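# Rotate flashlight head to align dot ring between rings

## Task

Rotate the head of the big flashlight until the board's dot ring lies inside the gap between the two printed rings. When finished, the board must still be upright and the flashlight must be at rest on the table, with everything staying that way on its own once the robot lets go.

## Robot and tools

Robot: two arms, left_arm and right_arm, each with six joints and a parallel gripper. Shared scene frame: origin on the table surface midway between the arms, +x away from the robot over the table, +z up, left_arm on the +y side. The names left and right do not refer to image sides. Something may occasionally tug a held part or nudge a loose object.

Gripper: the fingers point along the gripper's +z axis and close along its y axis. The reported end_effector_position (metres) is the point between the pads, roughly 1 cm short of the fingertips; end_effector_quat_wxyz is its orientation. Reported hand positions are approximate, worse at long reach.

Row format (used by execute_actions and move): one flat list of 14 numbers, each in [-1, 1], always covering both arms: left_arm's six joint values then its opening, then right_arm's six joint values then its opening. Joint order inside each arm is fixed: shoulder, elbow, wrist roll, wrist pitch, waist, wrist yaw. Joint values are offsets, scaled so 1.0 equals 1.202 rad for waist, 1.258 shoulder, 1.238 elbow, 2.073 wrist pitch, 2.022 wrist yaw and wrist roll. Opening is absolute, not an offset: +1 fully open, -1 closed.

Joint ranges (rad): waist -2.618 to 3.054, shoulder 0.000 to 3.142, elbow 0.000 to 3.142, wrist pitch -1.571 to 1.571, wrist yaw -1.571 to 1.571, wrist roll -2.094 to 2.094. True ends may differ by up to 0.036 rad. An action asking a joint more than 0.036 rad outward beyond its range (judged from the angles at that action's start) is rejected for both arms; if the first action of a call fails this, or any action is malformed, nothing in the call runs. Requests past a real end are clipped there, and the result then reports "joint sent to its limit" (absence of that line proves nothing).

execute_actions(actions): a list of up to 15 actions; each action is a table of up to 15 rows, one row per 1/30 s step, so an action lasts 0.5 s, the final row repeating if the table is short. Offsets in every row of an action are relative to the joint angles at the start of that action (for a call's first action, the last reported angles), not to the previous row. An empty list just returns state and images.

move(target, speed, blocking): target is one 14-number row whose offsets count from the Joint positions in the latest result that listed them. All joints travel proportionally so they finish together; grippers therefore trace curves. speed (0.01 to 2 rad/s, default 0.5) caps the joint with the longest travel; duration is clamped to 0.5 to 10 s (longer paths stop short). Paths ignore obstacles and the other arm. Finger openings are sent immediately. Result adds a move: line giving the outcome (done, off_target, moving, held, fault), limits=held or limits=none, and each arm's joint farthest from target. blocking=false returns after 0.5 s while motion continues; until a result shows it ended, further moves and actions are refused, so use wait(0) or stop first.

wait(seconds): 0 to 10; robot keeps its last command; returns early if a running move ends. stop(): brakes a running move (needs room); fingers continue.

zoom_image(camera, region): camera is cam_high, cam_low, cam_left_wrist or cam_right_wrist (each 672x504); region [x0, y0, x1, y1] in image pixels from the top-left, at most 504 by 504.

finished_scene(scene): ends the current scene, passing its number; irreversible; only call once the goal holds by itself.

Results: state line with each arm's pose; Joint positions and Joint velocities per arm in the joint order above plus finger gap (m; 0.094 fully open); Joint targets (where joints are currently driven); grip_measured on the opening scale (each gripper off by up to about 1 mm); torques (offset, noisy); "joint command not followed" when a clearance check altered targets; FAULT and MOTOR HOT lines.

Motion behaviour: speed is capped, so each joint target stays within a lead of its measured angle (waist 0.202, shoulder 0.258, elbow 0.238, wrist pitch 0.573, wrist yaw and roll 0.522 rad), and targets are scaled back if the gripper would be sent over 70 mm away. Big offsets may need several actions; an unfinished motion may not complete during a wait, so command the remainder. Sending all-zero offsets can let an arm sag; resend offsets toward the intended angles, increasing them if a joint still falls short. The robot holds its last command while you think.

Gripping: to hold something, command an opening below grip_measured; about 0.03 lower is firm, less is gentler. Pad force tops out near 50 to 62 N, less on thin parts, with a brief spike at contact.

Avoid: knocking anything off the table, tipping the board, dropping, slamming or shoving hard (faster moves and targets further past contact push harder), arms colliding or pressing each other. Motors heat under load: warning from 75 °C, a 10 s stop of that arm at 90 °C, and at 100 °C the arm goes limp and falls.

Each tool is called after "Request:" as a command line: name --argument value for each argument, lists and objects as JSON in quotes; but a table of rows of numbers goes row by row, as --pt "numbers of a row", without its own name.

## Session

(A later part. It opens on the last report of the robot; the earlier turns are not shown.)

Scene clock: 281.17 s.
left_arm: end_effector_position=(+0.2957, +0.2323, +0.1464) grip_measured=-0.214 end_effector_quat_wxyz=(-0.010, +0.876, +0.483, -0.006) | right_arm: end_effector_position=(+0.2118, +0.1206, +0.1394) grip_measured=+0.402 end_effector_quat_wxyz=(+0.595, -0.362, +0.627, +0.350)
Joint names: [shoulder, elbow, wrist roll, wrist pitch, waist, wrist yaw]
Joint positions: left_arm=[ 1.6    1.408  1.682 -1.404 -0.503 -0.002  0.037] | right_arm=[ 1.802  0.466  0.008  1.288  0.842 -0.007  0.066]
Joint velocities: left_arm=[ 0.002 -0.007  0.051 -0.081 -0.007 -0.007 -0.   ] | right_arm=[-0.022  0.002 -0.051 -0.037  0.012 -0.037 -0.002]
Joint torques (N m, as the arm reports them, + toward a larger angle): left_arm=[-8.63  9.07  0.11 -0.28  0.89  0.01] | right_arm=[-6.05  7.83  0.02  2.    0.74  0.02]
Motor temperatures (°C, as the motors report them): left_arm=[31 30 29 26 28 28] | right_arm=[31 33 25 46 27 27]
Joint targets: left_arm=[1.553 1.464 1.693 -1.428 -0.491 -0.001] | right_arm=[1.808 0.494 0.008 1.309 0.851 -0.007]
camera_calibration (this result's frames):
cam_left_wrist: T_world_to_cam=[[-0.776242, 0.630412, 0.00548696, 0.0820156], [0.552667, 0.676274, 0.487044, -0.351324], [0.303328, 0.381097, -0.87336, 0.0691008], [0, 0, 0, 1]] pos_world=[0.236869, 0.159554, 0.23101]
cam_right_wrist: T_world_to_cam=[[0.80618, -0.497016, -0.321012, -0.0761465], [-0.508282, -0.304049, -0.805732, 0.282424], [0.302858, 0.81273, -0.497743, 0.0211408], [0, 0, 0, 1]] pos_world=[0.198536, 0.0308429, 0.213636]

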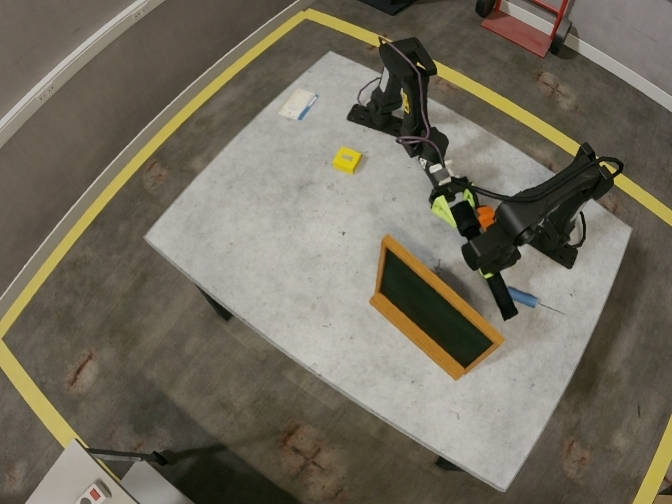

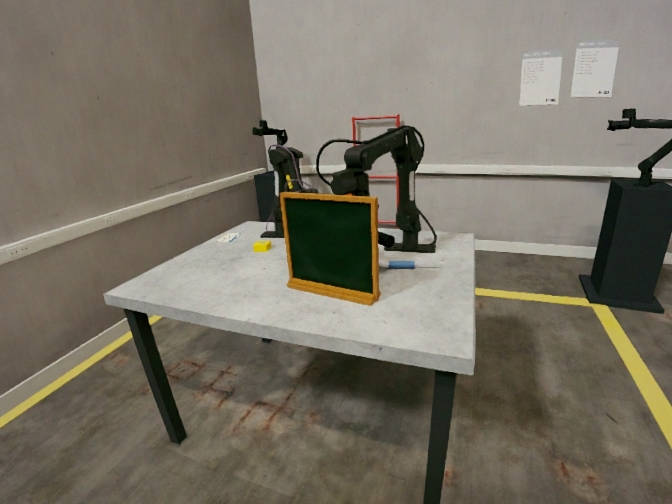

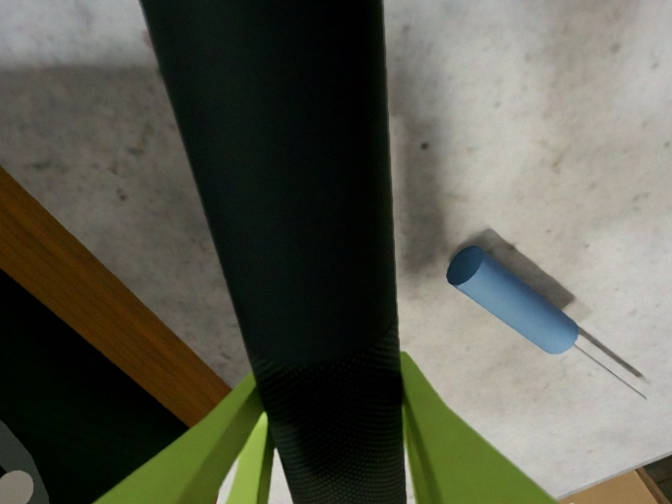

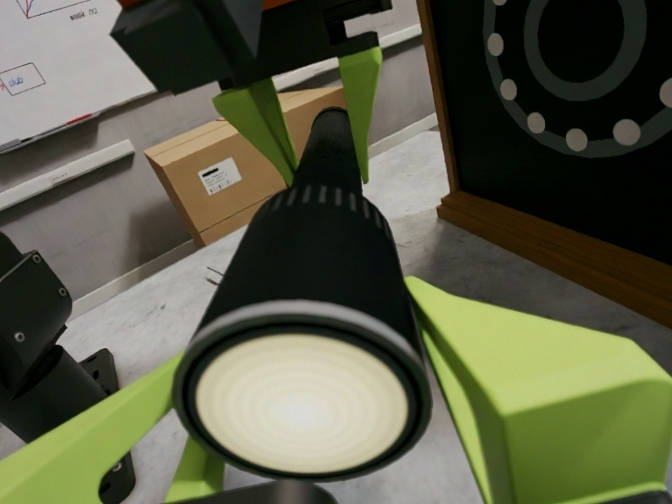

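Request:
execute_actions --actions '[[[-0.037,0.045,0.006,-0.012,0.01,0,-0.26,0.005,0.023,0,0.014,0.007,0,0.35],[-0.037,0.045,0.006,-0.012,0.01,0,-0.26,0.005,0.023,0,0.014,0.007,0,0.3],[-0.037,0.045,0.006,-0.012,0.01,0,-0.26,0.005,0.023,0,0.014,0.007,0,0.27],[-0.037,0.045,0.006,-0.012,0.01,0,-0.26,0.005,0.023,0,0.014,0.007,0,0.24],[-0.037,0.045,0.006,-0.012,0.01,0,-0.26,0.005,0.023,0,0.014,0.007,0,0.22],[-0.037,0.045,0.006,-0.012,0.01,0,-0.26,0.005,0.023,0,0.014,0.007,0,0.2],[-0.037,0.045,0.006,-0.012,0.01,0,-0.26,0.005,0.023,0,0.014,0.007,0,0.18],[-0.037,0.045,0.006,-0.012,0.01,0,-0.26,0.005,0.023,0,0.014,0.007,0,0.16],[-0.037,0.045,0.006,-0.012,0.01,0,-0.26,0.005,0.023,0,0.014,0.007,0,0.14],[-0.037,0.045,0.006,-0.012,0.01,0,-0.26,0.005,0.023,0,0.014,0.007,0,0.12]]]'

Scene clock: 296.40 s.
left_arm: end_effector_position=(+0.2938, +0.2333, +0.1465) grip_measured=-0.214 end_effector_quat_wxyz=(-0.014, +0.877, +0.480, -0.008) | right_arm: end_effector_position=(+0.2124, +0.1202, +0.1401) grip_measured=+0.210 end_effector_quat_wxyz=(+0.596, -0.360, +0.627, +0.349)
Joint names: [shoulder, elbow, wrist roll, wrist pitch, waist, wrist yaw]
Joint positions: left_arm=[ 1.6    1.408  1.688 -1.412 -0.503 -0.003  0.037] | right_arm=[ 1.802  0.466  0.008  1.291  0.842 -0.003  0.057]
Joint velocities: left_arm=[-0.017  0.002 -0.066  0.007  0.007 -0.051  0.   ] | right_arm=[-0.017  0.002 -0.037 -0.022 -0.012 -0.051  0.001]
Joint torques (N m, as the arm reports them, + toward a larger angle): left_arm=[-8.62  9.11  0.01 -0.23  0.9  -0.02] | right_arm=[-5.9   7.91  0.01  2.05  0.73  0.  ]
Motor temperatures (°C, as the motors report them): left_arm=[32 30 29 26 28 28] | right_arm=[31 33 25 46 27 27]
Joint targets: left_arm=[1.553 1.464 1.695 -1.429 -0.491 -0.002] | right_arm=[1.808 0.495 0.008 1.317 0.851 -0.007]
camera_calibration (this result's frames):
cam_left_wrist: T_world_to_cam=[[-0.772539, 0.634818, 0.0138015, 0.0766197], [0.560087, 0.671034, 0.485814, -0.351825], [0.299142, 0.38304, -0.873953, 0.070176], [0, 0, 0, 1]] pos_world=[0.235252, 0.160567, 0.231195]
cam_right_wrist: T_world_to_cam=[[0.804635, -0.499574, -0.320918, -0.0759874], [-0.508182, -0.299865, -0.807361, 0.282974], [0.307105, 0.812716, -0.495157, 0.0203285], [0, 0, 0, 1]] pos_world=[0.198702, 0.0303714, 0.214143]

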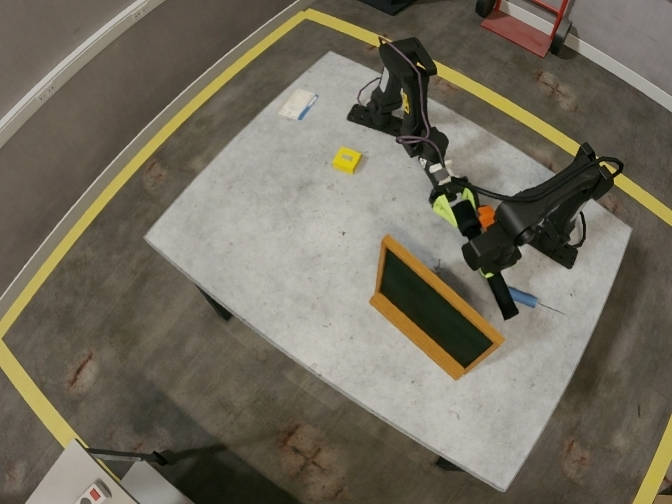

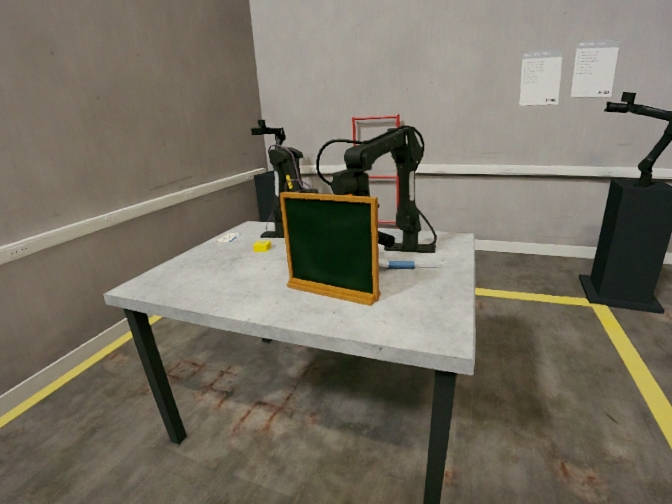

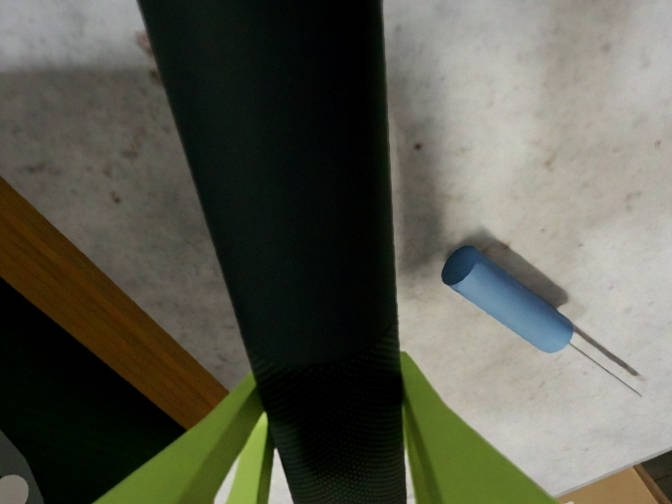

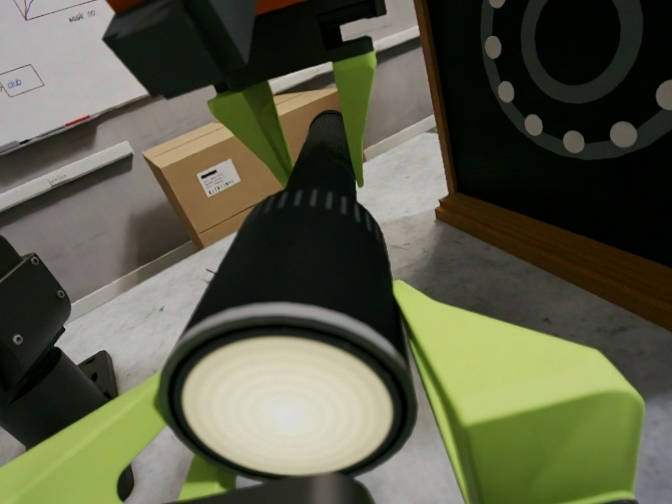

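Request:
execute_actions --actions '[[[-0.037,0.045,0.003,-0.008,0.01,0,-0.26,0.005,0.023,-0.02,0.0125,0.007,0,0.16],[-0.037,0.045,0.003,-0.008,0.01,0,-0.26,0.005,0.023,-0.04,0.0125,0.007,0,0.16],[-0.037,0.045,0.003,-0.008,0.01,0,-0.26,0.005,0.023,-0.06,0.0125,0.007,0,0.16],[-0.037,0.045,0.003,-0.008,0.01,0,-0.26,0.005,0.023,-0.08,0.0125,0.007,0,0.16],[-0.037,0.045,0.003,-0.008,0.01,0,-0.26,0.005,0.023,-0.10,0.0125,0.007,0,0.16],[-0.037,0.045,0.003,-0.008,0.01,0,-0.26,0.005,0.023,-0.12,0.0125,0.007,0,0.16],[-0.037,0.045,0.003,-0.008,0.01,0,-0.26,0.005,0.023,-0.14,0.0125,0.007,0,0.16],[-0.037,0.045,0.003,-0.008,0.01,0,-0.26,0.005,0.023,-0.16,0.0125,0.007,0,0.16],[-0.037,0.045,0.003,-0.008,0.01,0,-0.26,0.005,0.023,-0.18,0.0125,0.007,0,0.16],[-0.037,0.045,0.003,-0.008,0.01,0,-0.26,0.005,0.023,-0.20,0.0125,0.007,0,0.16],[-0.037,0.045,0.003,-0.008,0.01,0,-0.26,0.005,0.023,-0.22,0.0125,0.007,0,0.16],[-0.037,0.045,0.003,-0.008,0.01,0,-0.26,0.005,0.023,-0.24,0.0125,0.007,0,0.16],[-0.037,0.045,0.003,-0.008,0.01,0,-0.26,0.005,0.023,-0.26,0.0125,0.007,0,0.16],[-0.037,0.045,0.003,-0.008,0.01,0,-0.26,0.005,0.023,-0.28,0.0125,0.007,0,0.16],[-0.037,0.045,0.003,-0.008,0.01,0,-0.26,0.005,0.023,-0.30,0.0125,0.007,0,0.16]]]'

Request:
wait --seconds 0.5

Scene clock: 311.10 s.
left_arm: end_effector_position=(+0.2941, +0.2332, +0.1469) grip_measured=-0.214 end_effector_quat_wxyz=(-0.013, +0.877, +0.480, -0.008) | right_arm: end_effector_position=(+0.2150, +0.1187, +0.1397) grip_measured=+0.210 end_effector_quat_wxyz=(+0.656, -0.475, +0.546, +0.216)
Joint names: [shoulder, elbow, wrist roll, wrist pitch, waist, wrist yaw]
Joint positions: left_arm=[ 1.598  1.408  1.689 -1.411 -0.503 -0.003  0.037] | right_arm=[ 1.803  0.466 -0.397  1.29   0.842  0.014  0.057]
Joint velocities: left_arm=[-0.076  0.002  0.022  0.227 -0.017 -0.066 -0.   ] | right_arm=[ 0.022  0.002 -0.535 -0.095 -0.017  0.125 -0.001]
Joint torques (N m, as the arm reports them, + toward a larger angle): left_arm=[-8.19  9.06  0.03 -0.46  0.96 -0.03] | right_arm=[-6.21  7.85 -0.99  2.16  0.68 -0.41]
Motor temperatures (°C, as the motors report them): left_arm=[32 30 29 26 28 28] | right_arm=[32 33 25 47 27 27]
Joint targets: left_arm=[1.553 1.464 1.694 -1.429 -0.491 -0.003] | right_arm=[1.808 0.495 -0.599 1.317 0.851 -0.003]
camera_calibration (this result's frames):
cam_left_wrist: T_world_to_cam=[[-0.771846, 0.635718, 0.0108297, 0.0769645], [0.559529, 0.671056, 0.486427, -0.352007], [0.301963, 0.381506, -0.873654, 0.0699502], [0, 0, 0, 1]] pos_world=[0.235241, 0.160602, 0.231505]
cam_right_wrist: T_world_to_cam=[[0.848586, -0.523244, 0.0782199, -0.141357], [-0.213304, -0.473668, -0.854482, 0.247286], [0.484153, 0.708417, -0.513558, -0.00257082], [0, 0, 0, 1]] pos_world=[0.173946, 0.0449885, 0.221038]

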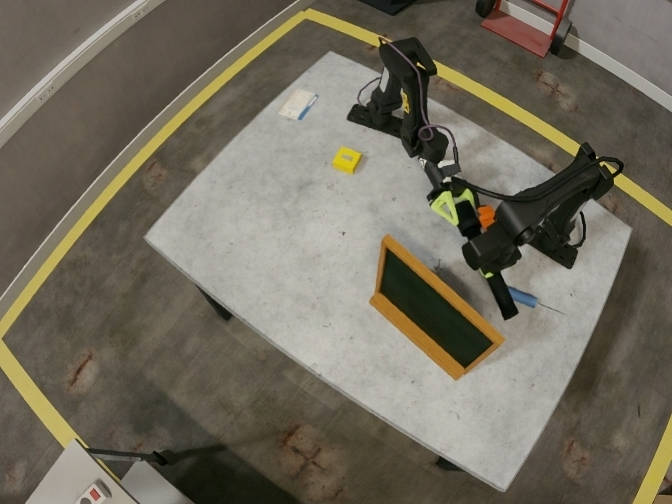

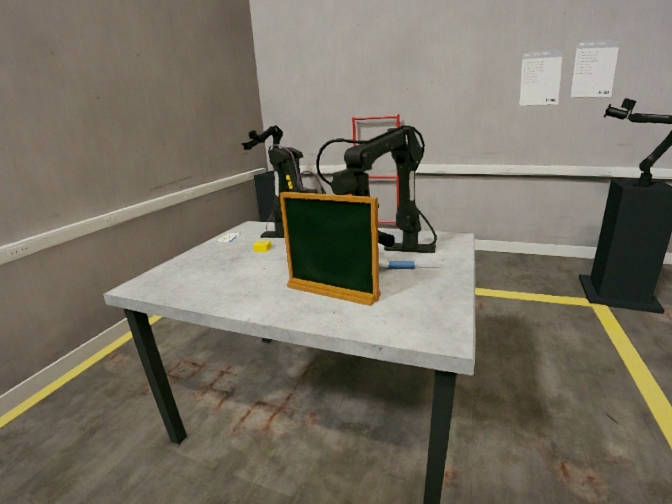

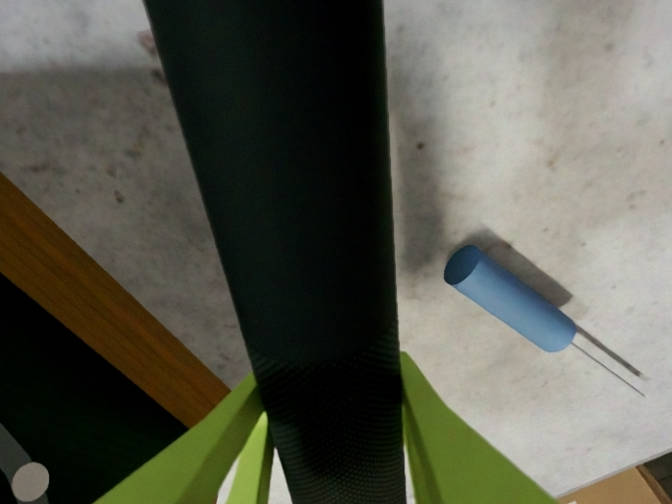

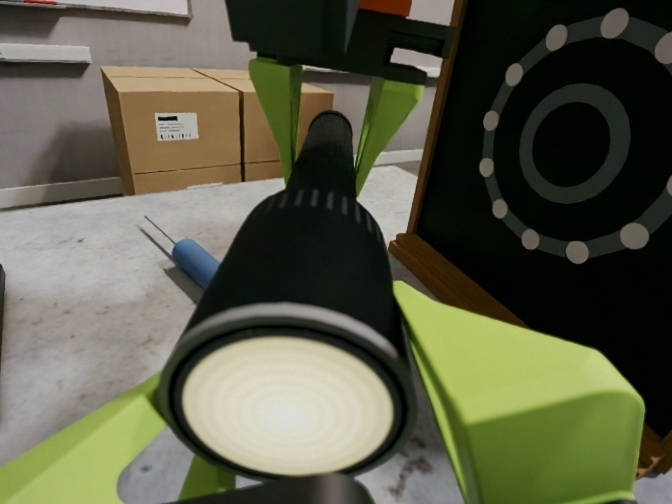

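Scene clock: 311.60 s.
left_arm: end_effector_position=(+0.3019, +0.2288, +0.1530) grip_measured=-0.214 end_effector_quat_wxyz=(+0.010, +0.882, +0.472, +0.006) | right_arm: end_effector_position=(+0.2202, +0.1157, +0.1412) grip_measured=+0.210 end_effector_quat_wxyz=(+0.669, -0.483, +0.535, +0.182)
Joint names: [shoulder, elbow, wrist roll, wrist pitch, waist, wrist yaw]
Joint positions: left_arm=[ 1.583  1.418  1.708 -1.382 -0.503  0.001  0.037] | right_arm=[ 1.805  0.466 -0.468  1.3    0.842  0.047  0.057]
Joint velocities: left_arm=[-0.032 -0.007  0.037  0.037  0.002 -0.037 -0.001] | right_arm=[-0.007 -0.007  0.007 -0.066 -0.017 -0.007 -0.   ]
Joint torques (N m, as the arm reports them, + toward a larger angle): left_arm=[-7.48  8.57 -0.14 -0.41  0.86 -0.03] | right_arm=[-6.22  7.84 -1.09  1.97  0.67 -0.54]
Motor temperatures (°C, as the motors report them): left_arm=[32 30 29 26 28 28] | right_arm=[32 33 25 47 27 27]
Joint targets: left_arm=[1.553 1.464 1.694 -1.429 -0.491 -0.002] | right_arm=[1.808 0.495 -0.599 1.317 0.851 -0.003]
wait: 0.50 s; no rest
camera_calibration (this result's frames):
cam_left_wrist: T_world_to_cam=[[-0.758881, 0.649911, -0.0414086, 0.0864962], [0.549696, 0.673363, 0.494385, -0.355138], [0.349189, 0.352417, -0.868256, 0.0662705], [0, 0, 0, 1]] pos_world=[0.237717, 0.159567, 0.236696]
cam_right_wrist: T_world_to_cam=[[0.824828, -0.545205, 0.149699, -0.149754], [-0.17229, -0.494561, -0.851895, 0.241266], [0.538493, 0.676875, -0.501861, -0.012138], [0, 0, 0, 1]] pos_world=[0.171625, 0.04589, 0.22186]

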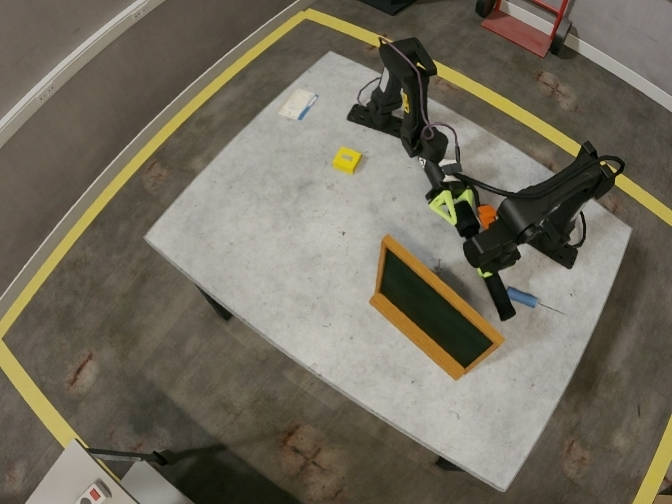

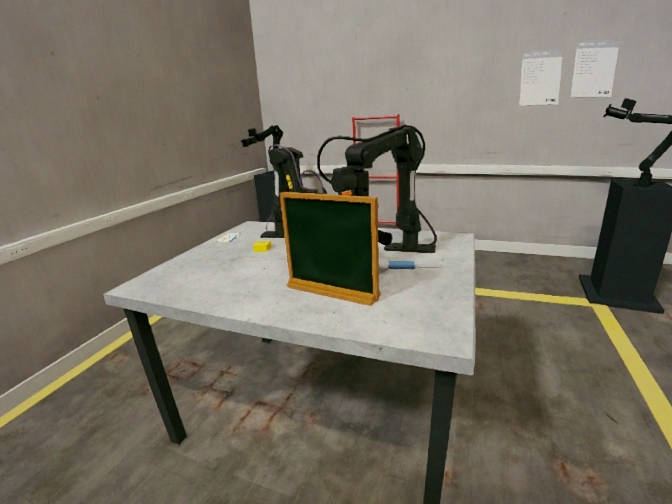

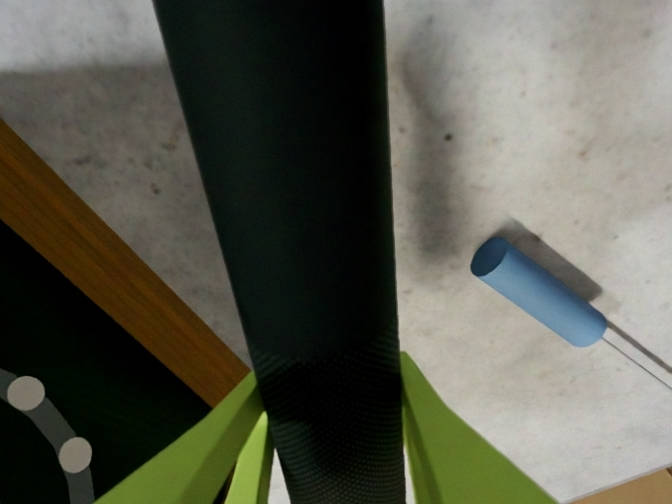

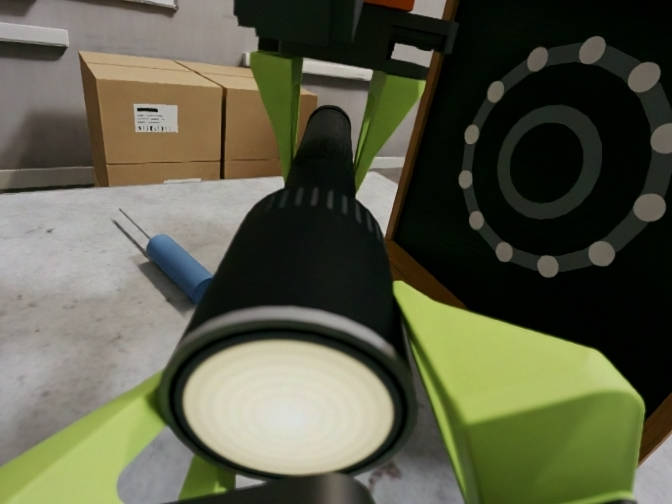

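Request:
execute_actions --actions '[[[-0.024,0.037,-0.007,-0.023,0.01,0,-0.26,0.003,0.023,-0.03,0.008,0.007,-0.025,0.16],[-0.024,0.037,-0.007,-0.023,0.01,0,-0.26,0.003,0.023,0.0,0.008,0.007,-0.025,0.16],[-0.024,0.037,-0.007,-0.023,0.01,0,-0.26,0.003,0.023,0.03,0.008,0.007,-0.025,0.16],[-0.024,0.037,-0.007,-0.023,0.01,0,-0.26,0.003,0.023,0.04,0.008,0.007,-0.025,0.16],[-0.024,0.037,-0.007,-0.023,0.01,0,-0.26,0.003,0.023,0.04,0.008,0.007,-0.025,0.16],[-0.024,0.037,-0.007,-0.023,0.01,0,-0.26,0.003,0.023,0.04,0.008,0.007,-0.025,0.2],[-0.024,0.037,-0.007,-0.023,0.01,0,-0.26,0.003,0.023,0.04,0.008,0.007,-0.025,0.3],[-0.024,0.037,-0.007,-0.023,0.01,0,-0.26,0.003,0.023,0.04,0.008,0.007,-0.025,0.4],[-0.024,0.037,-0.007,-0.023,0.01,0,-0.26,0.003,0.023,0.04,0.008,0.007,-0.025,0.5],[-0.024,0.037,-0.007,-0.023,0.01,0,-0.26,0.003,0.023,0.04,0.008,0.007,-0.025,0.6]],[[-0.03,0.04,0,-0.01,0.01,0,-0.26,0.003,0.023,-0.02,0.008,0.007,0,0.6],[-0.03,0.04,0,-0.01,0.01,0,-0.26,0.003,0.023,-0.04,0.008,0.007,0,0.6],[-0.03,0.04,0,-0.01,0.01,0,-0.26,0.003,0.023,-0.07,0.008,0.007,0,0.6],[-0.03,0.04,0,-0.01,0.01,0,-0.26,0.003,0.023,-0.10,0.008,0.007,0,0.6],[-0.03,0.04,0,-0.01,0.01,0,-0.26,0.003,0.023,-0.13,0.008,0.007,0,0.6],[-0.03,0.04,0,-0.01,0.01,0,-0.26,0.003,0.023,-0.16,0.008,0.007,0,0.6],[-0.03,0.04,0,-0.01,0.01,0,-0.26,0.003,0.023,-0.19,0.008,0.007,0,0.6],[-0.03,0.04,0,-0.01,0.01,0,-0.26,0.003,0.023,-0.22,0.008,0.007,0,0.6],[-0.03,0.04,0,-0.01,0.01,0,-0.26,0.003,0.023,-0.25,0.008,0.007,0,0.6],[-0.03,0.04,0,-0.01,0.01,0,-0.26,0.003,0.023,-0.28,0.008,0.007,0,0.6],[-0.03,0.04,0,-0.01,0.01,0,-0.26,0.003,0.023,-0.31,0.008,0.007,0,0.6],[-0.03,0.04,0,-0.01,0.01,0,-0.26,0.003,0.023,-0.34,0.008,0.007,0,0.6],[-0.03,0.04,0,-0.01,0.01,0,-0.26,0.003,0.023,-0.37,0.008,0.007,0,0.6],[-0.03,0.04,0,-0.01,0.01,0,-0.26,0.003,0.023,-0.40,0.008,0.007,0,0.6],[-0.03,0.04,0,-0.01,0.01,0,-0.26,0.003,0.023,-0.43,0.008,0.007,0,0.6]],[[-0.03,0.04,0,-0.01,0.01,0,-0.26,0.003,0.023,-0.12,0.008,0.007,0,0.6],[-0.03,0.04,0,-0.01,0.01,0,-0.26,0.003,0.023,-0.15,0.008,0.007,0,0.6],[-0.03,0.04,0,-0.01,0.01,0,-0.26,0.003,0.023,-0.18,0.008,0.007,0,0.6],[-0.03,0.04,0,-0.01,0.01,0,-0.26,0.003,0.023,-0.21,0.008,0.007,0,0.6],[-0.03,0.04,0,-0.01,0.01,0,-0.26,0.003,0.023,-0.24,0.008,0.007,0,0.6],[-0.03,0.04,0,-0.01,0.01,0,-0.26,0.003,0.023,-0.27,0.008,0.007,0,0.6],[-0.03,0.04,0,-0.01,0.01,0,-0.26,0.003,0.023,-0.29,0.008,0.007,0,0.6],[-0.03,0.04,0,-0.01,0.01,0,-0.26,0.003,0.023,-0.30,0.008,0.007,0,0.6]]]'

Scene clock: 344.47 s.
left_arm: end_effector_position=(+0.2965, +0.2329, +0.1530) grip_measured=-0.214 end_effector_quat_wxyz=(-0.003, +0.881, +0.473, +0.002) | right_arm: end_effector_position=(+0.2141, +0.1195, +0.1427) grip_measured=+0.598 end_effector_quat_wxyz=(+0.670, -0.695, +0.184, -0.187)
Joint names: [shoulder, elbow, wrist roll, wrist pitch, waist, wrist yaw]
Joint positions: left_arm=[ 1.583  1.418  1.704 -1.409 -0.503 -0.007  0.037] | right_arm=[ 1.805  0.466 -1.584  1.306  0.842  0.007  0.075]
Joint velocities: left_arm=[ 0.012  0.007 -0.095 -0.037 -0.007 -0.007  0.001] | right_arm=[-0.002 -0.007 -0.3    0.007  0.022 -0.007 -0.001]
Joint torques (N m, as the arm reports them, + toward a larger angle): left_arm=[-7.96  8.61 -0.01 -0.14  0.91  0.  ] | right_arm=[-6.11  7.89  0.05  1.95  0.68  0.02]
Motor temperatures (°C, as the motors report them): left_arm=[31 30 29 26 28 28] | right_arm=[32 34 28 48 27 27]
Joint targets: left_arm=[1.545 1.467 1.704 -1.428 -0.491 -0.005] | right_arm=[1.809 0.495 -1.623 1.321 0.851 0.007]
camera_calibration (this result's frames):
cam_left_wrist: T_world_to_cam=[[-0.762222, 0.647171, -0.0136784, 0.0771197], [0.557083, 0.666587, 0.495298, -0.355677], [0.32966, 0.369907, -0.868615, 0.0684202], [0, 0, 0, 1]] pos_world=[0.234369, 0.161871, 0.236652]
cam_right_wrist: T_world_to_cam=[[0.266511, -0.142687, 0.953212, -0.186128], [0.475753, -0.840628, -0.258851, 0.0613427], [0.838231, 0.52248, -0.156153, -0.105741], [0, 0, 0, 1]] pos_world=[0.109056, 0.0802558, 0.176786]

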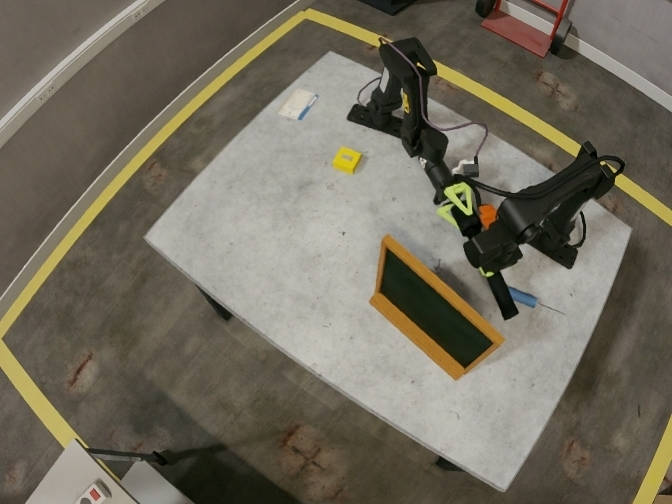

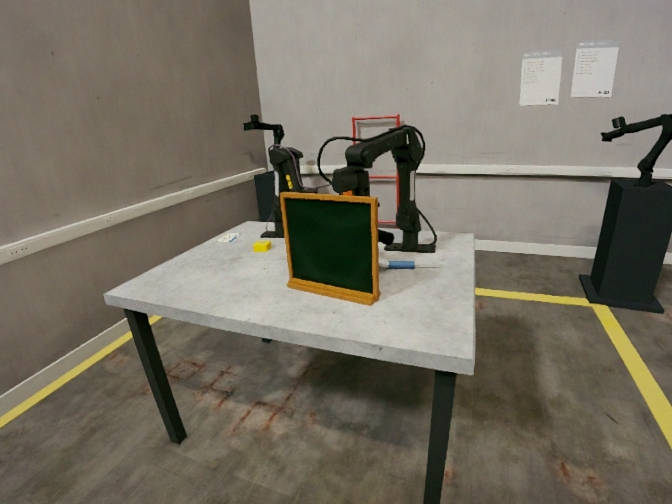

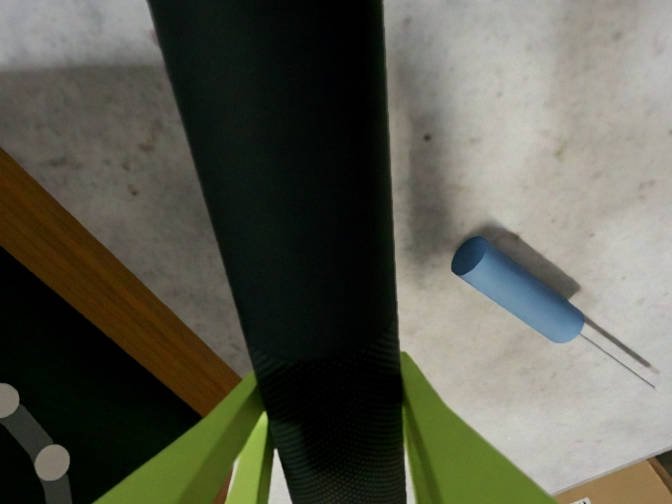

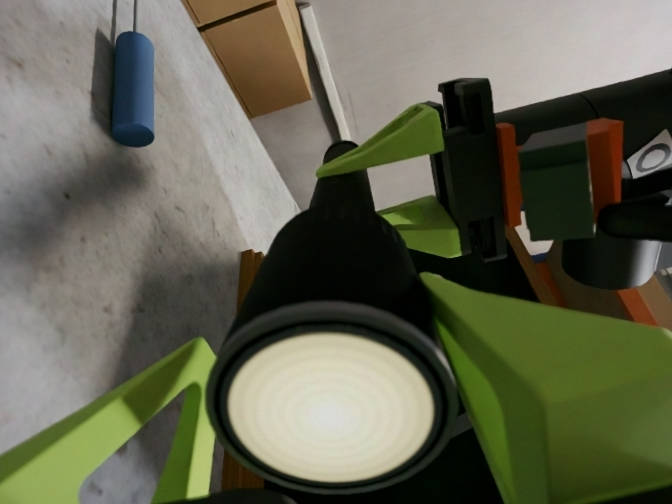

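Request:
execute_actions --actions '[[[-0.03,0.04,0,-0.009,0.01,0,-0.26,-0.015,0.024,-0.015,0.0,0.007,0,0.6],[-0.03,0.04,0,-0.009,0.01,0,-0.26,-0.022,0.025,-0.015,-0.004,0.007,0,0.6],[-0.03,0.04,0,-0.009,0.01,0,-0.26,-0.029,0.026,-0.015,-0.008,0.007,0,0.6],[-0.03,0.04,0,-0.009,0.01,0,-0.26,-0.036,0.027,-0.015,-0.012,0.007,0,0.6],[-0.03,0.04,0,-0.009,0.01,0,-0.26,-0.043,0.028,-0.015,-0.016,0.007,0,0.6],[-0.03,0.04,0,-0.009,0.01,0,-0.26,-0.050,0.030,-0.015,-0.020,0.007,0,0.55],[-0.03,0.04,0,-0.009,0.01,0,-0.26,-0.056,0.031,-0.015,-0.024,0.007,0,0.5]]]'

Scene clock: 357.57 s.
left_arm: end_effector_position=(+0.2965, +0.2329, +0.1530) grip_measured=-0.214 end_effector_quat_wxyz=(-0.003, +0.881, +0.473, +0.002) | right_arm: end_effector_position=(+0.2143, +0.1198, +0.1580) grip_measured=+0.502 end_effector_quat_wxyz=(+0.673, -0.691, +0.168, -0.202)
Joint names: [shoulder, elbow, wrist roll, wrist pitch, waist, wrist yaw]
Joint positions: left_arm=[ 1.583  1.418  1.704 -1.409 -0.503 -0.007  0.037] | right_arm=[ 1.755  0.476 -1.625  1.268  0.842  0.007  0.071]
Joint velocities: left_arm=[ 0.017 -0.032  0.022  0.022  0.002  0.081  0.   ] | right_arm=[ 0.007  0.002 -0.037  0.007  0.022  0.007  0.001]
Joint torques (N m, as the arm reports them, + toward a larger angle): left_arm=[-7.89  8.68  0.   -0.13  0.9  -0.01] | right_arm=[-7.89  8.2   0.11  1.66  0.65  0.01]
Motor temperatures (°C, as the motors report them): left_arm=[32 30 29 26 28 28] | right_arm=[32 34 27 48 27 27]
Joint targets: left_arm=[1.545 1.467 1.704 -1.427 -0.491 -0.007] | right_arm=[1.734 0.505 -1.614 1.256 0.851 0.007]
camera_calibration (this result's frames):
cam_left_wrist: T_world_to_cam=[[-0.762222, 0.647171, -0.0136784, 0.0771197], [0.557083, 0.666587, 0.495298, -0.355677], [0.32966, 0.369907, -0.868615, 0.0684202], [0, 0, 0, 1]] pos_world=[0.234369, 0.161871, 0.236652]
cam_right_wrist: T_world_to_cam=[[0.222638, -0.140425, 0.964735, -0.193379], [0.487836, -0.840722, -0.234954, 0.0591251], [0.844067, 0.522942, -0.118672, -0.110906], [0, 0, 0, 1]] pos_world=[0.107822, 0.0805498, 0.18729]

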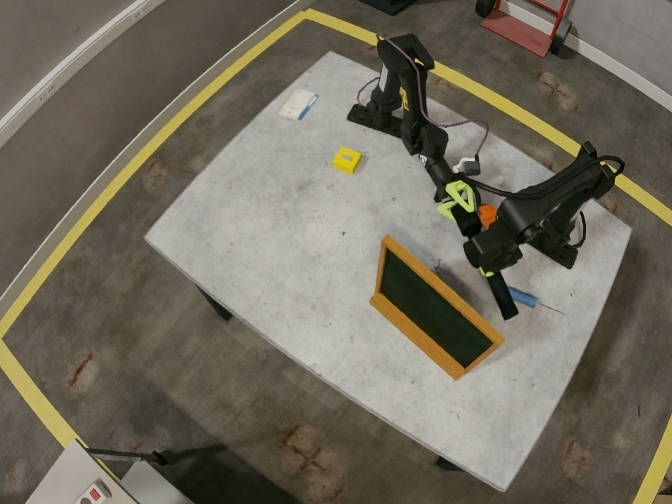

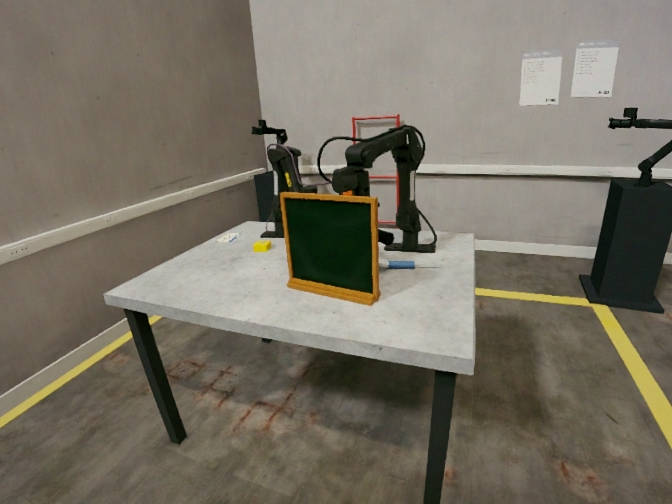

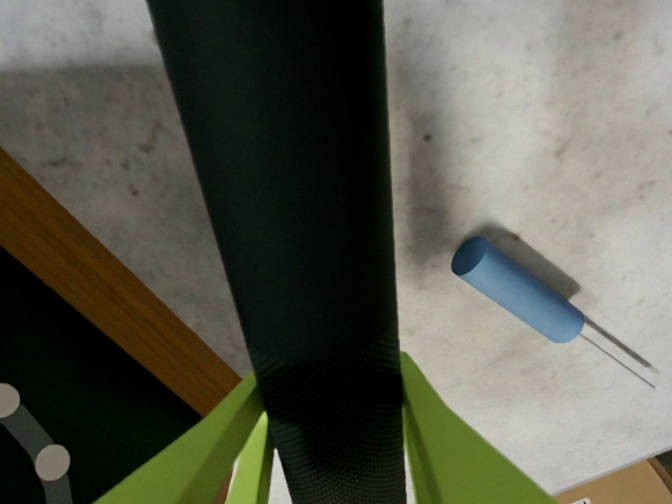

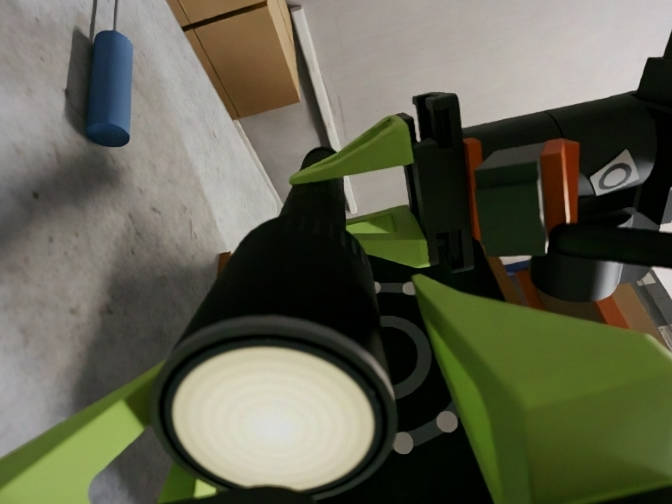

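Request:
execute_actions --actions '[[[-0.03,0.04,0,-0.009,0.01,0,-0.26,-0.015,0.023,0.005,-0.010,0.007,0,0.5],[-0.03,0.04,0,-0.009,0.01,0,-0.26,-0.015,0.023,0.005,-0.013,0.007,0,0.5],[-0.03,0.04,0,-0.009,0.01,0,-0.26,-0.015,0.023,0.005,-0.015,0.007,0,0.45],[-0.03,0.04,0,-0.009,0.01,0,-0.26,-0.015,0.023,0.005,-0.015,0.007,0,0.4],[-0.03,0.04,0,-0.009,0.01,0,-0.26,-0.015,0.023,0.005,-0.015,0.007,0,0.35],[-0.03,0.04,0,-0.009,0.01,0,-0.26,-0.015,0.023,0.005,-0.015,0.007,0,0.31],[-0.03,0.04,0,-0.009,0.01,0,-0.26,-0.015,0.023,0.005,-0.015,0.007,0,0.28],[-0.03,0.04,0,-0.009,0.01,0,-0.26,-0.015,0.023,0.005,-0.015,0.007,0,0.25],[-0.03,0.04,0,-0.009,0.01,0,-0.26,-0.015,0.023,0.005,-0.015,0.007,0,0.23],[-0.03,0.04,0,-0.009,0.01,0,-0.26,-0.015,0.023,0.005,-0.015,0.007,0,0.21],[-0.03,0.04,0,-0.009,0.01,0,-0.26,-0.015,0.023,0.005,-0.015,0.007,0,0.19],[-0.03,0.04,0,-0.009,0.01,0,-0.26,-0.015,0.023,0.005,-0.015,0.007,0,0.17],[-0.03,0.04,0,-0.009,0.01,0,-0.26,-0.015,0.023,0.005,-0.015,0.007,0,0.16]],[[-0.03,0.04,0,-0.009,0.01,0,-0.26,-0.01,0.02,0.02,0,0.007,0,0.16],[-0.03,0.04,0,-0.009,0.01,0,-0.26,-0.01,0.02,0.04,0,0.007,0,0.16],[-0.03,0.04,0,-0.009,0.01,0,-0.26,-0.01,0.02,0.06,0,0.007,0,0.16],[-0.03,0.04,0,-0.009,0.01,0,-0.26,-0.01,0.02,0.08,0,0.007,0,0.16],[-0.03,0.04,0,-0.009,0.01,0,-0.26,-0.01,0.02,0.10,0,0.007,0,0.16],[-0.03,0.04,0,-0.009,0.01,0,-0.26,-0.01,0.02,0.12,0,0.007,0,0.16],[-0.03,0.04,0,-0.009,0.01,0,-0.26,-0.01,0.02,0.14,0,0.007,0,0.16],[-0.03,0.04,0,-0.009,0.01,0,-0.26,-0.01,0.02,0.16,0,0.007,0,0.16],[-0.03,0.04,0,-0.009,0.01,0,-0.26,-0.01,0.02,0.18,0,0.007,0,0.16],[-0.03,0.04,0,-0.009,0.01,0,-0.26,-0.01,0.02,0.20,0,0.007,0,0.16],[-0.03,0.04,0,-0.009,0.01,0,-0.26,-0.01,0.02,0.22,0,0.007,0,0.16],[-0.03,0.04,0,-0.009,0.01,0,-0.26,-0.01,0.02,0.24,0,0.007,0,0.16],[-0.03,0.04,0,-0.009,0.01,0,-0.26,-0.01,0.02,0.26,0,0.007,0,0.16],[-0.03,0.04,0,-0.009,0.01,0,-0.26,-0.01,0.02,0.28,0,0.007,0,0.16],[-0.03,0.04,0,-0.009,0.01,0,-0.26,-0.01,0.02,0.30,0,0.007,0,0.16]],[[-0.03,0.04,0,-0.009,0.01,0,-0.26,-0.01,0.02,0.10,0,0.007,0,0.16],[-0.03,0.04,0,-0.009,0.01,0,-0.26,-0.01,0.02,0.12,0,0.007,0,0.16],[-0.03,0.04,0,-0.009,0.01,0,-0.26,-0.01,0.02,0.14,0,0.007,0,0.16],[-0.03,0.04,0,-0.009,0.01,0,-0.26,-0.01,0.02,0.16,0,0.007,0,0.16],[-0.03,0.04,0,-0.009,0.01,0,-0.26,-0.01,0.02,0.18,0,0.007,0,0.16],[-0.03,0.04,0,-0.009,0.01,0,-0.26,-0.01,0.02,0.20,0,0.007,0,0.16],[-0.03,0.04,0,-0.009,0.01,0,-0.26,-0.01,0.02,0.22,0,0.007,0,0.16],[-0.03,0.04,0,-0.009,0.01,0,-0.26,-0.01,0.02,0.24,0,0.007,0,0.16],[-0.03,0.04,0,-0.009,0.01,0,-0.26,-0.01,0.02,0.26,0,0.007,0,0.16],[-0.03,0.04,0,-0.009,0.01,0,-0.26,-0.01,0.02,0.28,0,0.007,0,0.16],[-0.03,0.04,0,-0.009,0.01,0,-0.26,-0.01,0.02,0.30,0,0.007,0,0.16],[-0.03,0.04,0,-0.009,0.01,0,-0.26,-0.01,0.02,0.32,0,0.007,0,0.16],[-0.03,0.04,0,-0.009,0.01,0,-0.26,-0.01,0.02,0.34,0,0.007,0,0.16],[-0.03,0.04,0,-0.009,0.01,0,-0.26,-0.01,0.02,0.36,0,0.007,0,0.16],[-0.03,0.04,0,-0.009,0.01,0,-0.26,-0.01,0.02,0.38,0,0.007,0,0.16]]]'

Request:
wait --seconds 0.5

Scene clock: 389.23 s.
left_arm: end_effector_position=(+0.2954, +0.2334, +0.1530) grip_measured=-0.214 end_effector_quat_wxyz=(-0.003, +0.878, +0.478, -0.003) | right_arm: end_effector_position=(+0.2142, +0.1198, +0.1558) grip_measured=+0.205 end_effector_quat_wxyz=(+0.686, -0.531, +0.478, +0.141)
Joint names: [shoulder, elbow, wrist roll, wrist pitch, waist, wrist yaw]
Joint positions: left_arm=[ 1.583  1.418  1.699 -1.414 -0.498  0.001  0.037] | right_arm=[ 1.755  0.476 -0.635  1.259  0.842  0.007  0.057]
Joint velocities: left_arm=[ 0.002 -0.002 -0.081 -0.095  0.007  0.022 -0.   ] | right_arm=[ 0.007 -0.002  1.092 -0.095 -0.007  0.022 -0.001]
Joint torques (N m, as the arm reports them, + toward a larger angle): left_arm=[-7.81  8.73  0.03 -0.1   0.54 -0.1 ] | right_arm=[-7.3   7.82  0.23  1.68  0.78  0.03]
Motor temperatures (°C, as the motors report them): left_arm=[32 31 29 26 28 28] | right_arm=[33 34 26 46 27 27]
Joint targets: left_arm=[1.545 1.467 1.704 -1.429 -0.491 -0.006] | right_arm=[1.742 0.501 -0.440 1.252 0.851 0.006]
camera_calibration (this result's frames):
cam_left_wrist: T_world_to_cam=[[-0.768727, 0.639487, -0.0107688, 0.0791907], [0.554213, 0.674435, 0.487837, -0.355254], [0.319228, 0.369046, -0.872868, 0.0725287], [0, 0, 0, 1]] pos_world=[0.234609, 0.162188, 0.237467]
cam_right_wrist: T_world_to_cam=[[0.813711, -0.491859, 0.309757, -0.17374], [-0.0217158, -0.558249, -0.82939, 0.226577], [0.580864, 0.668157, -0.464934, -0.0181705], [0, 0, 0, 1]] pos_world=[0.156849, 0.0531711, 0.233289]

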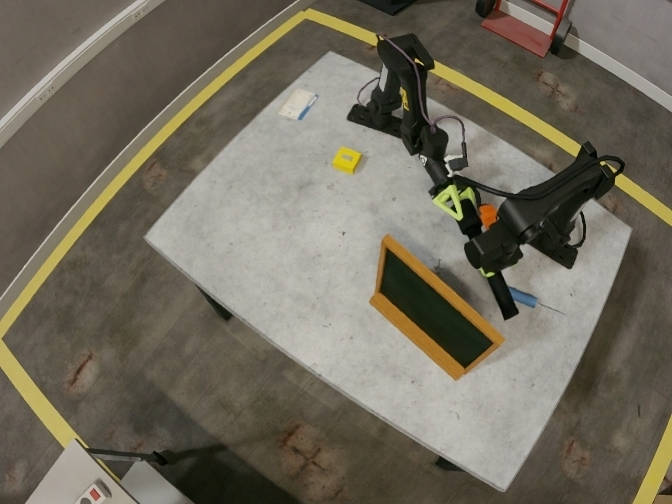

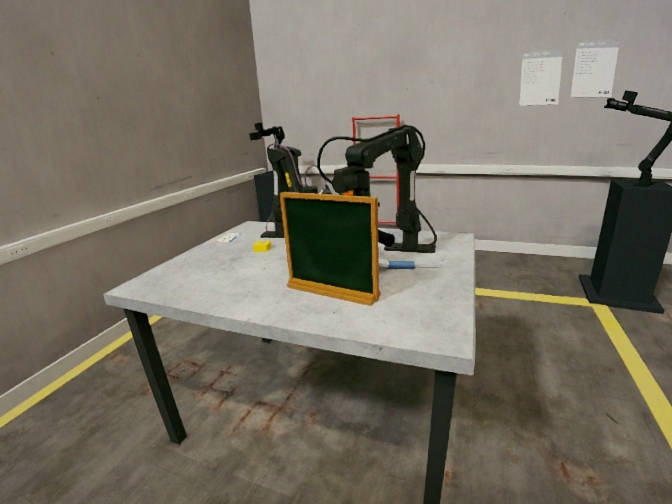

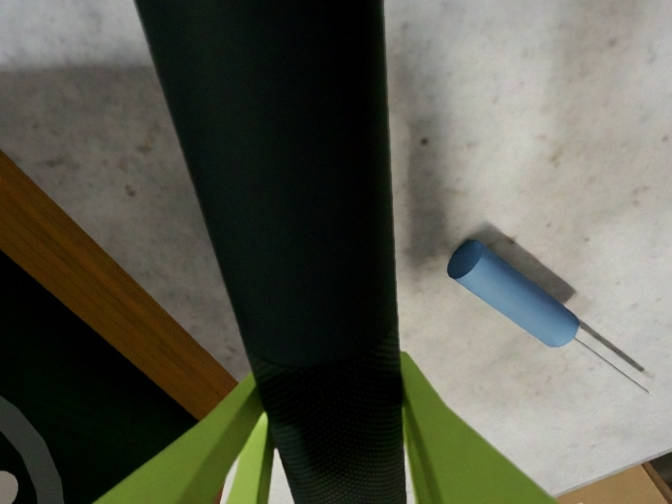

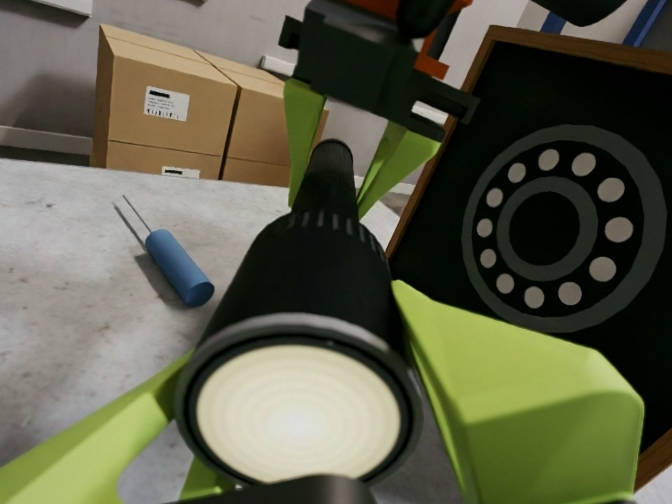

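Scene clock: 389.73 s.
left_arm: end_effector_position=(+0.2953, +0.2335, +0.1530) grip_measured=-0.214 end_effector_quat_wxyz=(-0.003, +0.877, +0.480, -0.003) | right_arm: end_effector_position=(+0.2145, +0.1196, +0.1560) grip_measured=+0.205 end_effector_quat_wxyz=(+0.672, -0.488, +0.521, +0.197)
Joint names: [shoulder, elbow, wrist roll, wrist pitch, waist, wrist yaw]
Joint positions: left_arm=[ 1.583  1.418  1.695 -1.414 -0.498  0.002  0.037] | right_arm=[ 1.755  0.476 -0.468  1.26   0.842  0.009  0.057]
Joint velocities: left_arm=[-0.007 -0.002 -0.037 -0.007 -0.002 -0.007  0.   ] | right_arm=[ 0.037 -0.017  0.037  0.022  0.012 -0.125  0.001]
Joint torques (N m, as the arm reports them, + toward a larger angle): left_arm=[-7.77  8.7   0.07 -0.13  0.52 -0.07] | right_arm=[-7.23  7.94  0.18  1.71  0.83  0.01]
Motor temperatures (°C, as the motors report them): left_arm=[32 31 29 26 28 28] | right_arm=[33 34 26 46 27 27]
Joint targets: left_arm=[1.545 1.467 1.704 -1.429 -0.491 -0.006] | right_arm=[1.742 0.501 -0.440 1.252 0.851 0.006]
wait: 0.50 s; no rest
camera_calibration (this result's frames):
cam_left_wrist: T_world_to_cam=[[-0.771904, 0.63565, -0.0106621, 0.0809148], [0.551258, 0.677587, 0.486817, -0.354945], [0.31667, 0.369898, -0.873439, 0.0731839], [0, 0, 0, 1]] pos_world=[0.234949, 0.162002, 0.237578]
cam_right_wrist: T_world_to_cam=[[0.844003, -0.51569, 0.147384, -0.152443], [-0.1462, -0.485601, -0.861869, 0.249725], [0.516027, 0.705872, -0.485243, -0.00557658], [0, 0, 0, 1]] pos_world=[0.16805, 0.0465898, 0.234992]

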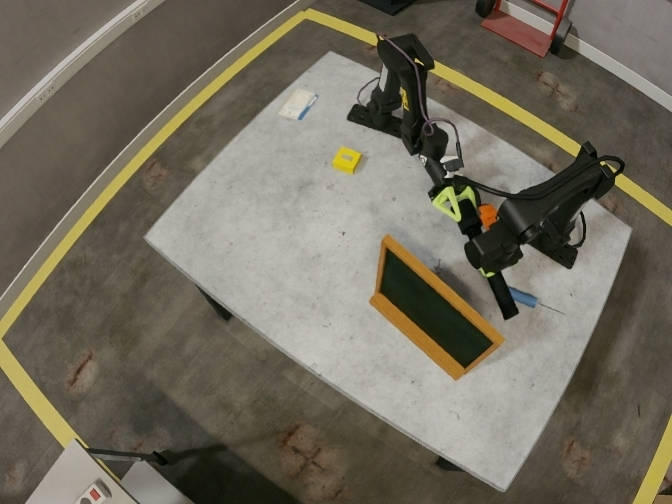

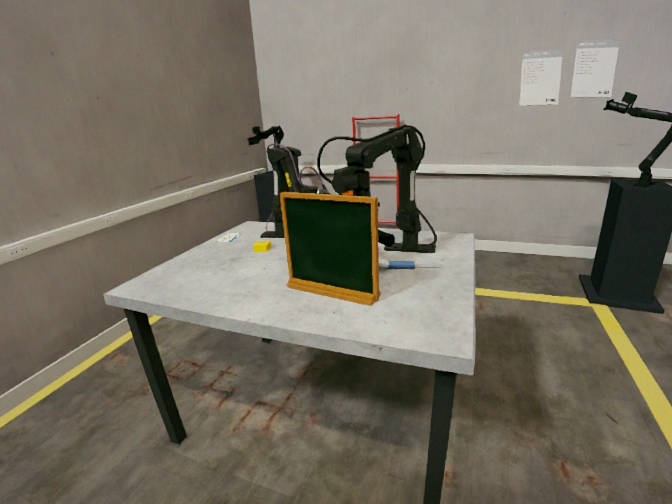

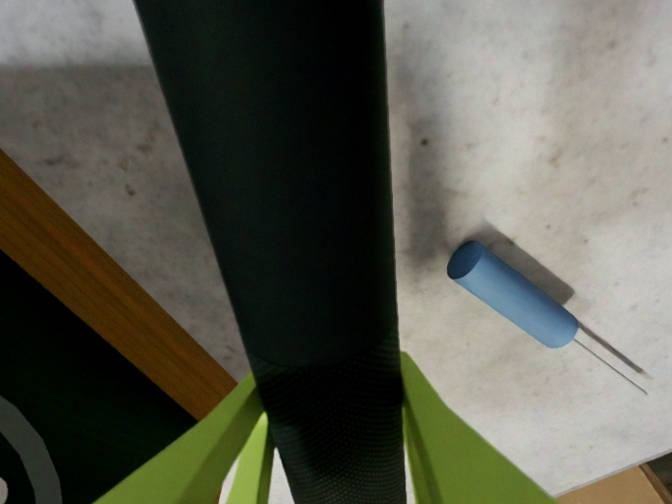

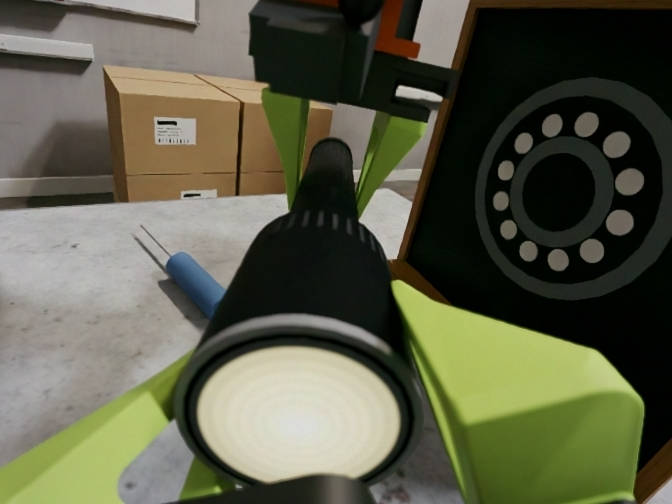

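Request:
zoom_image --camera "cam_right_wrist" --region '[452,60,672,310]'

Region (452, 60, 672, 310) of cam_right_wrist's 672x504 image, scaled by 2.016, with more detail than that image has; it fills the left 444 columns of this view, and the rest is white.

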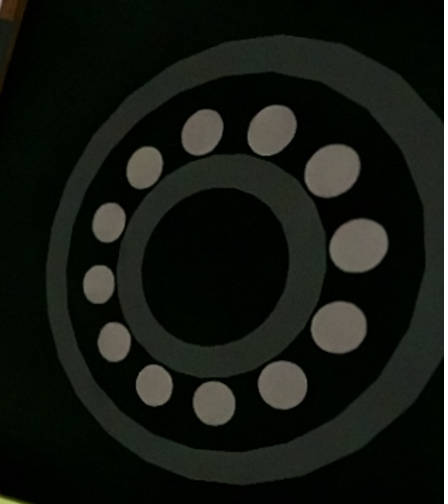

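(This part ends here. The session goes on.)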